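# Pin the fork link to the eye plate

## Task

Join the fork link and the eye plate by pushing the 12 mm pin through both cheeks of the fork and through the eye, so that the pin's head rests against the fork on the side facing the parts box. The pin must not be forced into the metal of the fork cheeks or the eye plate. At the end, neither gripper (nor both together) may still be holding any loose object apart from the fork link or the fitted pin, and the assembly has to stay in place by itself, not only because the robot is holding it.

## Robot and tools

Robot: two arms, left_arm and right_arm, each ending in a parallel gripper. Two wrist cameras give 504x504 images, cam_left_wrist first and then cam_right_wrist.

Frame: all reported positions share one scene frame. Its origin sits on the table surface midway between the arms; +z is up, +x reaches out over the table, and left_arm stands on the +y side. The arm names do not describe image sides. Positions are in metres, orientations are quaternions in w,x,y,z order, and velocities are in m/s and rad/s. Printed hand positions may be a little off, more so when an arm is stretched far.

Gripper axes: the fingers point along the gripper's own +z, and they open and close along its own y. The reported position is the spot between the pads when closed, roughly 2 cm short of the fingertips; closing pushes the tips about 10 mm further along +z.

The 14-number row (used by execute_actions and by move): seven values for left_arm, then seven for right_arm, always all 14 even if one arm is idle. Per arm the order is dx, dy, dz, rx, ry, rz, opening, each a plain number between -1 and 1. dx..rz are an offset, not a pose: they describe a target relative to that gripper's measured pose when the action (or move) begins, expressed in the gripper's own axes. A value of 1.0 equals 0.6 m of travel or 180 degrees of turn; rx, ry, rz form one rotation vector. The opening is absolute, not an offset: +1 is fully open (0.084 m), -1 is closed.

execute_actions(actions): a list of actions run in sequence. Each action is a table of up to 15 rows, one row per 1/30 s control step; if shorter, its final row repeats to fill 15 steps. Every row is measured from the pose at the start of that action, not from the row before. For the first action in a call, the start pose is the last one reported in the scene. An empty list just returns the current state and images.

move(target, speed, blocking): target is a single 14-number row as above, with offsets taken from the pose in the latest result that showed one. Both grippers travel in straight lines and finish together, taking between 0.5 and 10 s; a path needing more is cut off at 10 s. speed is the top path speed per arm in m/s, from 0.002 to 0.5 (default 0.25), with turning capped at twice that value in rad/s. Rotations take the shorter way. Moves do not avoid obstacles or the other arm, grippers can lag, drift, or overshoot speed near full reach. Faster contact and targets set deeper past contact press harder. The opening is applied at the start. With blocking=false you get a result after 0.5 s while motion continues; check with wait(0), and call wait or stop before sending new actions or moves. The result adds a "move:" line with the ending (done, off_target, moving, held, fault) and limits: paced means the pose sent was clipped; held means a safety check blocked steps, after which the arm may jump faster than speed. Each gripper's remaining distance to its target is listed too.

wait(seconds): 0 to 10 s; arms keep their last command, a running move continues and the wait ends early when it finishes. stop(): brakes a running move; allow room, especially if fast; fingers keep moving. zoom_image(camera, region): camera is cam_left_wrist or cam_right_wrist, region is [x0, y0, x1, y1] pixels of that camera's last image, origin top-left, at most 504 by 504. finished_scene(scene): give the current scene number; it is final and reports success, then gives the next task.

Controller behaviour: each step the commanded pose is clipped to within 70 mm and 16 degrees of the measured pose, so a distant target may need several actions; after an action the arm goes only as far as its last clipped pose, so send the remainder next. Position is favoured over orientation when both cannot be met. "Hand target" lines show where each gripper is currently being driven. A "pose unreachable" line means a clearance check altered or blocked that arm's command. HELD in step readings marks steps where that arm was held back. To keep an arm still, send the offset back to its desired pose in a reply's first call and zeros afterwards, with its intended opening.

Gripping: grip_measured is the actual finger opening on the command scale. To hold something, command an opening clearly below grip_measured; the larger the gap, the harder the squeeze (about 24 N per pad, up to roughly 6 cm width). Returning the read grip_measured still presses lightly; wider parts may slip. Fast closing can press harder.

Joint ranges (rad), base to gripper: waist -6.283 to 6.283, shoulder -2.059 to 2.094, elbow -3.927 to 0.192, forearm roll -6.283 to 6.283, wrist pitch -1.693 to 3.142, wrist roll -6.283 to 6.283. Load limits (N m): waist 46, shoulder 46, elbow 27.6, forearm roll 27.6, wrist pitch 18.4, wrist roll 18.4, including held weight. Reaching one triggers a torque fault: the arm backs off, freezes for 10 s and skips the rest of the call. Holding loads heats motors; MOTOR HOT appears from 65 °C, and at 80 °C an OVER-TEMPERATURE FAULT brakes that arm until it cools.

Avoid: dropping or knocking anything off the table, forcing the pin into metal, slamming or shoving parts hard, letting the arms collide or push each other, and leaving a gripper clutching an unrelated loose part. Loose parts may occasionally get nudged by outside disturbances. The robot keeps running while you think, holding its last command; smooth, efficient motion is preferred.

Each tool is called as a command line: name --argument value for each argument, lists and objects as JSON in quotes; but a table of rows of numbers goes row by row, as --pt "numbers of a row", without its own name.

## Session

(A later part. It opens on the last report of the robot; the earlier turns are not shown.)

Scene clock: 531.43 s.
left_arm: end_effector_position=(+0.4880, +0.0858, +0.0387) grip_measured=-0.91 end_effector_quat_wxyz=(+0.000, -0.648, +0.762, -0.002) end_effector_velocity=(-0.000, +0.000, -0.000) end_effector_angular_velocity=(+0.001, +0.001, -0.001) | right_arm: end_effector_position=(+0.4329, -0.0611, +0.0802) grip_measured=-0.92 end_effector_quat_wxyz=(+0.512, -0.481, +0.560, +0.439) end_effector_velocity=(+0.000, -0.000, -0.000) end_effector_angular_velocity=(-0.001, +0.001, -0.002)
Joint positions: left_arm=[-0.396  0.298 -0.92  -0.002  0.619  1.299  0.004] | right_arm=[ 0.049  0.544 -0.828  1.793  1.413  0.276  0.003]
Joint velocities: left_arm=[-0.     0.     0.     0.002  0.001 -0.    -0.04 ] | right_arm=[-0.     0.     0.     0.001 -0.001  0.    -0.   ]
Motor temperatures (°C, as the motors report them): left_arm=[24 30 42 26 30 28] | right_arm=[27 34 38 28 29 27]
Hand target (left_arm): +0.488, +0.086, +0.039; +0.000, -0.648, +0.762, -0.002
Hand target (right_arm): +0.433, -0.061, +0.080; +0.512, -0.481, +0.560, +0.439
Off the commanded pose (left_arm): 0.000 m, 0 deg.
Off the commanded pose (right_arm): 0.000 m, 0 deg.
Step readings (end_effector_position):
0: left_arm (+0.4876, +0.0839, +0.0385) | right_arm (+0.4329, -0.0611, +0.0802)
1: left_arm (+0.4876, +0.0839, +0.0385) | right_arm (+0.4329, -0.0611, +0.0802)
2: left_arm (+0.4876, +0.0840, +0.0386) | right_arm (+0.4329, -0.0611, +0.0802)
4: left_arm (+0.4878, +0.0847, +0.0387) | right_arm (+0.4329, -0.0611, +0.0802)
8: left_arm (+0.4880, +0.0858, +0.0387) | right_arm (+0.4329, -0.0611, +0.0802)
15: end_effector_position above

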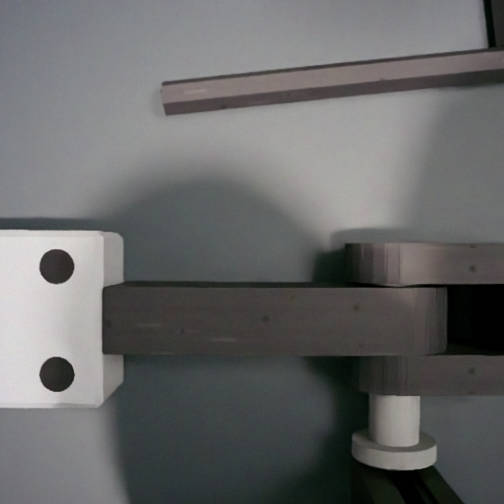

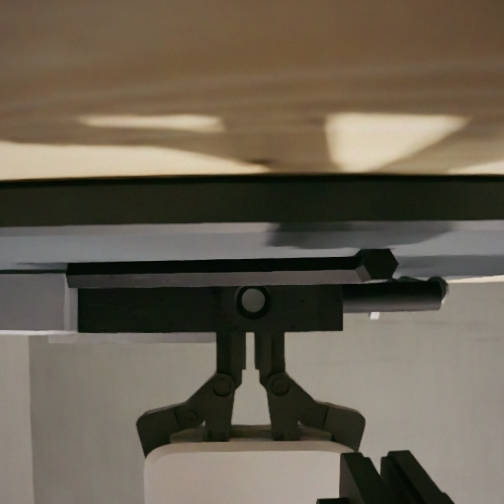

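move --target '[0.0242,0,0,0,0,0,-0.9, 0,0,0,0,0,0,-0.9]' --speed 0.01

zoom_image --camera "cam_left_wrist" --region '[330, 400, 470, 504]'

Scene clock: 538.33 s.
left_arm: end_effector_position=(+0.4857, +0.0715, +0.0387) grip_measured=-0.92 end_effector_quat_wxyz=(+0.000, -0.648, +0.762, -0.002) end_effector_velocity=(+0.000, +0.000, +0.000) end_effector_angular_velocity=(-0.000, -0.001, +0.001) | right_arm: end_effector_position=(+0.4329, -0.0611, +0.0802) grip_measured=-0.92 end_effector_quat_wxyz=(+0.512, -0.481, +0.560, +0.439) end_effector_velocity=(+0.000, -0.000, -0.000) end_effector_angular_velocity=(-0.001, +0.000, -0.001)
Joint positions: left_arm=[-0.425  0.309 -0.936 -0.002  0.625  1.27   0.003] | right_arm=[ 0.049  0.544 -0.828  1.793  1.413  0.276  0.003]
Joint velocities: left_arm=[ 0.    -0.    -0.     0.    -0.    -0.001  0.   ] | right_arm=[ 0.     0.     0.     0.001 -0.001  0.    -0.   ]
Motor temperatures (°C, as the motors report them): left_arm=[24 30 42 26 30 28] | right_arm=[27 34 38 28 29 27]
Hand target (left_arm): +0.486, +0.071, +0.039; +0.000, -0.648, +0.762, -0.002
Hand target (right_arm): +0.433, -0.061, +0.080; +0.512, -0.481, +0.560, +0.439
Off the commanded pose (left_arm): 0.000 m, 0 deg.
Off the commanded pose (right_arm): 0.000 m, 0 deg.
move: done

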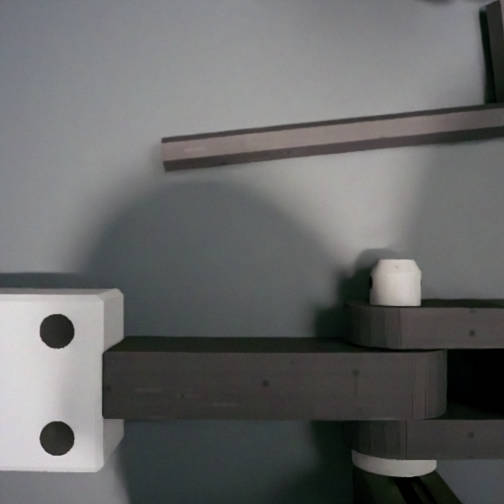

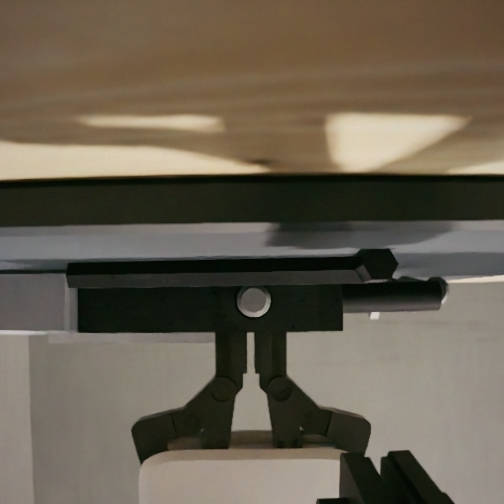

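Region (330, 400, 470, 504) of cam_left_wrist's 504x504 image, scaled by 3.600, with more detail than that image has; it fills the top 374 rows of this view, and the rest is white.

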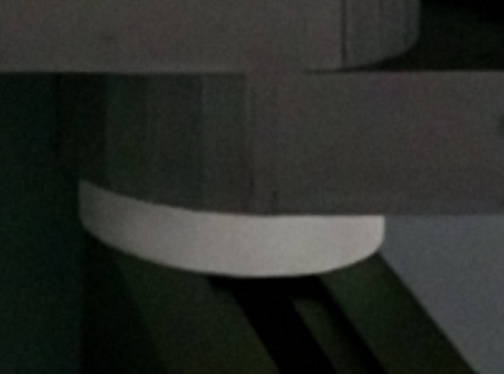

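move --target '[0.0014,0,0,0,0,0,-0.9, 0,0,0,0,0,0,-0.9]' --speed 0.003

zoom_image --camera "cam_left_wrist" --region '[330, 400, 470, 504]'

move --target '[-0.03,0,-0.01,0,0,0,-0.9, 0,0,0,0,0,0,-0.9]' --speed 0.03

Scene clock: 543.00 s.
left_arm: end_effector_position=(+0.4856, +0.0708, +0.0387) grip_measured=-0.92 end_effector_quat_wxyz=(+0.000, -0.648, +0.762, -0.001) end_effector_velocity=(+0.000, -0.000, +0.000) end_effector_angular_velocity=(-0.001, -0.000, +0.000) | right_arm: end_effector_position=(+0.4329, -0.0611, +0.0802) grip_measured=-0.92 end_effector_quat_wxyz=(+0.512, -0.481, +0.560, +0.439) end_effector_velocity=(-0.000, -0.000, +0.000) end_effector_angular_velocity=(-0.000, +0.000, +0.001)
Joint positions: left_arm=[-0.426  0.309 -0.937 -0.002  0.625  1.268  0.003] | right_arm=[ 0.049  0.544 -0.828  1.793  1.413  0.276  0.003]
Joint velocities: left_arm=[-0.     0.    -0.001 -0.001 -0.     0.    -0.   ] | right_arm=[-0.    -0.     0.    -0.001  0.     0.     0.   ]
Motor temperatures (°C, as the motors report them): left_arm=[24 30 42 26 30 28] | right_arm=[27 34 38 28 29 27]
Hand target (left_arm): +0.486, +0.071, +0.039; +0.000, -0.648, +0.762, -0.002
Hand target (right_arm): +0.433, -0.061, +0.080; +0.512, -0.481, +0.560, +0.439
Off the commanded pose (left_arm): 0.000 m, 0 deg.
Off the commanded pose (right_arm): 0.000 m, 0 deg.
move: done

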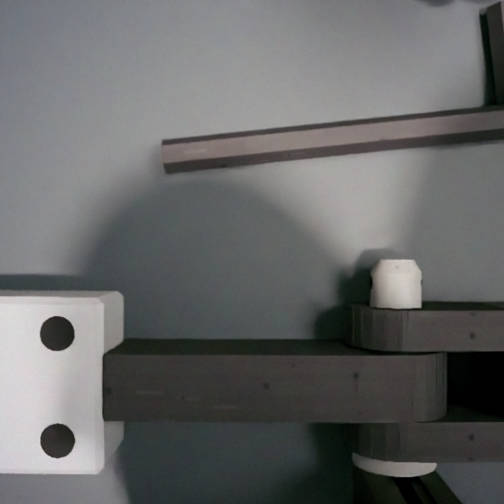

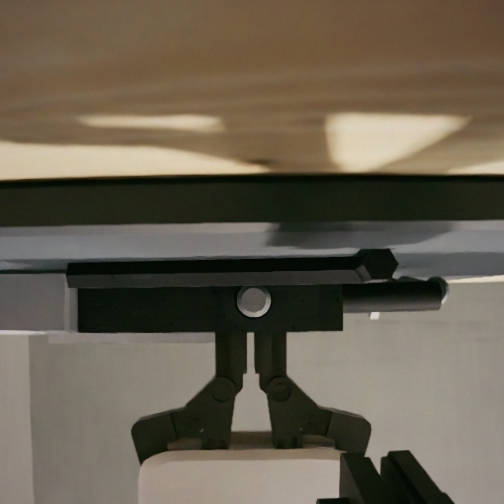

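Region (330, 400, 470, 504) of cam_left_wrist's 504x504 image, scaled by 3.600, with more detail than that image has; it fills the top 374 rows of this view, and the rest is white.

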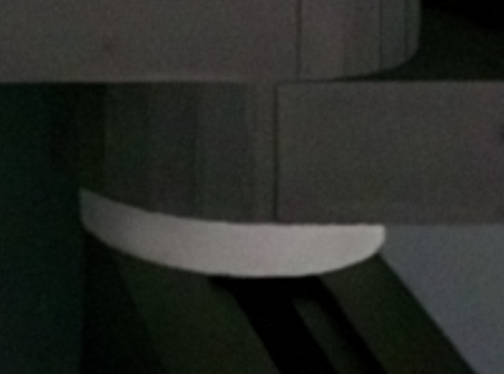

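Scene clock: 543.90 s.
left_arm: end_effector_position=(+0.4884, +0.0886, +0.0447) grip_measured=-0.92 end_effector_quat_wxyz=(+0.000, -0.648, +0.762, -0.001) end_effector_velocity=(-0.001, +0.000, -0.001) end_effector_angular_velocity=(+0.001, +0.002, -0.001) | right_arm: end_effector_position=(+0.4329, -0.0611, +0.0802) grip_measured=-0.92 end_effector_quat_wxyz=(+0.512, -0.481, +0.560, +0.439) end_effector_velocity=(-0.000, -0.000, -0.000) end_effector_angular_velocity=(-0.002, -0.001, +0.001)
Joint positions: left_arm=[-0.39   0.282 -0.918 -0.001  0.634  1.305  0.003] | right_arm=[ 0.049  0.544 -0.828  1.793  1.413  0.276  0.003]
Joint velocities: left_arm=[-0.     0.001  0.001  0.     0.001  0.001  0.   ] | right_arm=[ 0.     0.    -0.    -0.002 -0.002 -0.001  0.   ]
Motor temperatures (°C, as the motors report them): left_arm=[24 30 42 26 30 28] | right_arm=[27 34 38 28 29 27]
Hand target (left_arm): +0.488, +0.089, +0.045; +0.000, -0.648, +0.762, -0.001
Hand target (right_arm): +0.433, -0.061, +0.080; +0.512, -0.481, +0.560, +0.439
Off the commanded pose (left_arm): 0.000 m, 0 deg.
Off the commanded pose (right_arm): 0.000 m, 0 deg.
move: done

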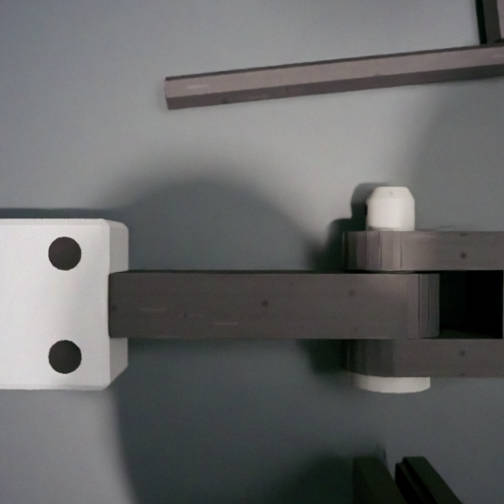

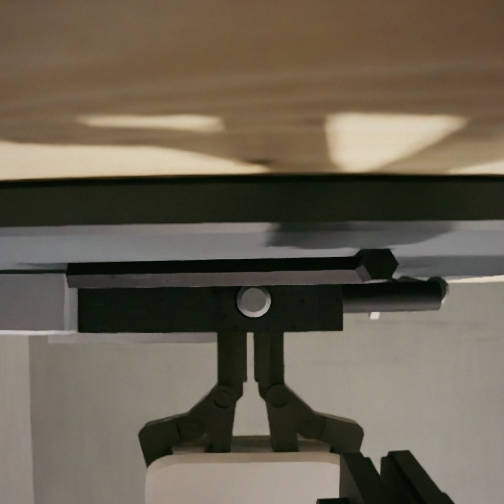

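zoom_image --camera "cam_left_wrist" --region '[340, 330, 450, 410]'

Region (340, 330, 450, 410) of cam_left_wrist's 504x504 image, scaled by 4.582, with more detail than that image has; it fills the top 367 rows of this view, and the rest is white.

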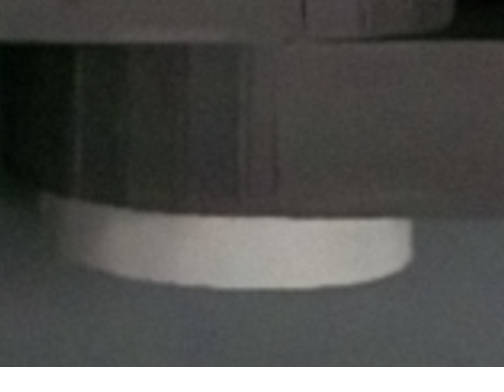

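The pin is through both cheeks and the eye, with its head seated against the fork on the parts-box side. Both grippers are empty and clear of the parts.

finished_scene --scene 2

The scene is finished: the task was done.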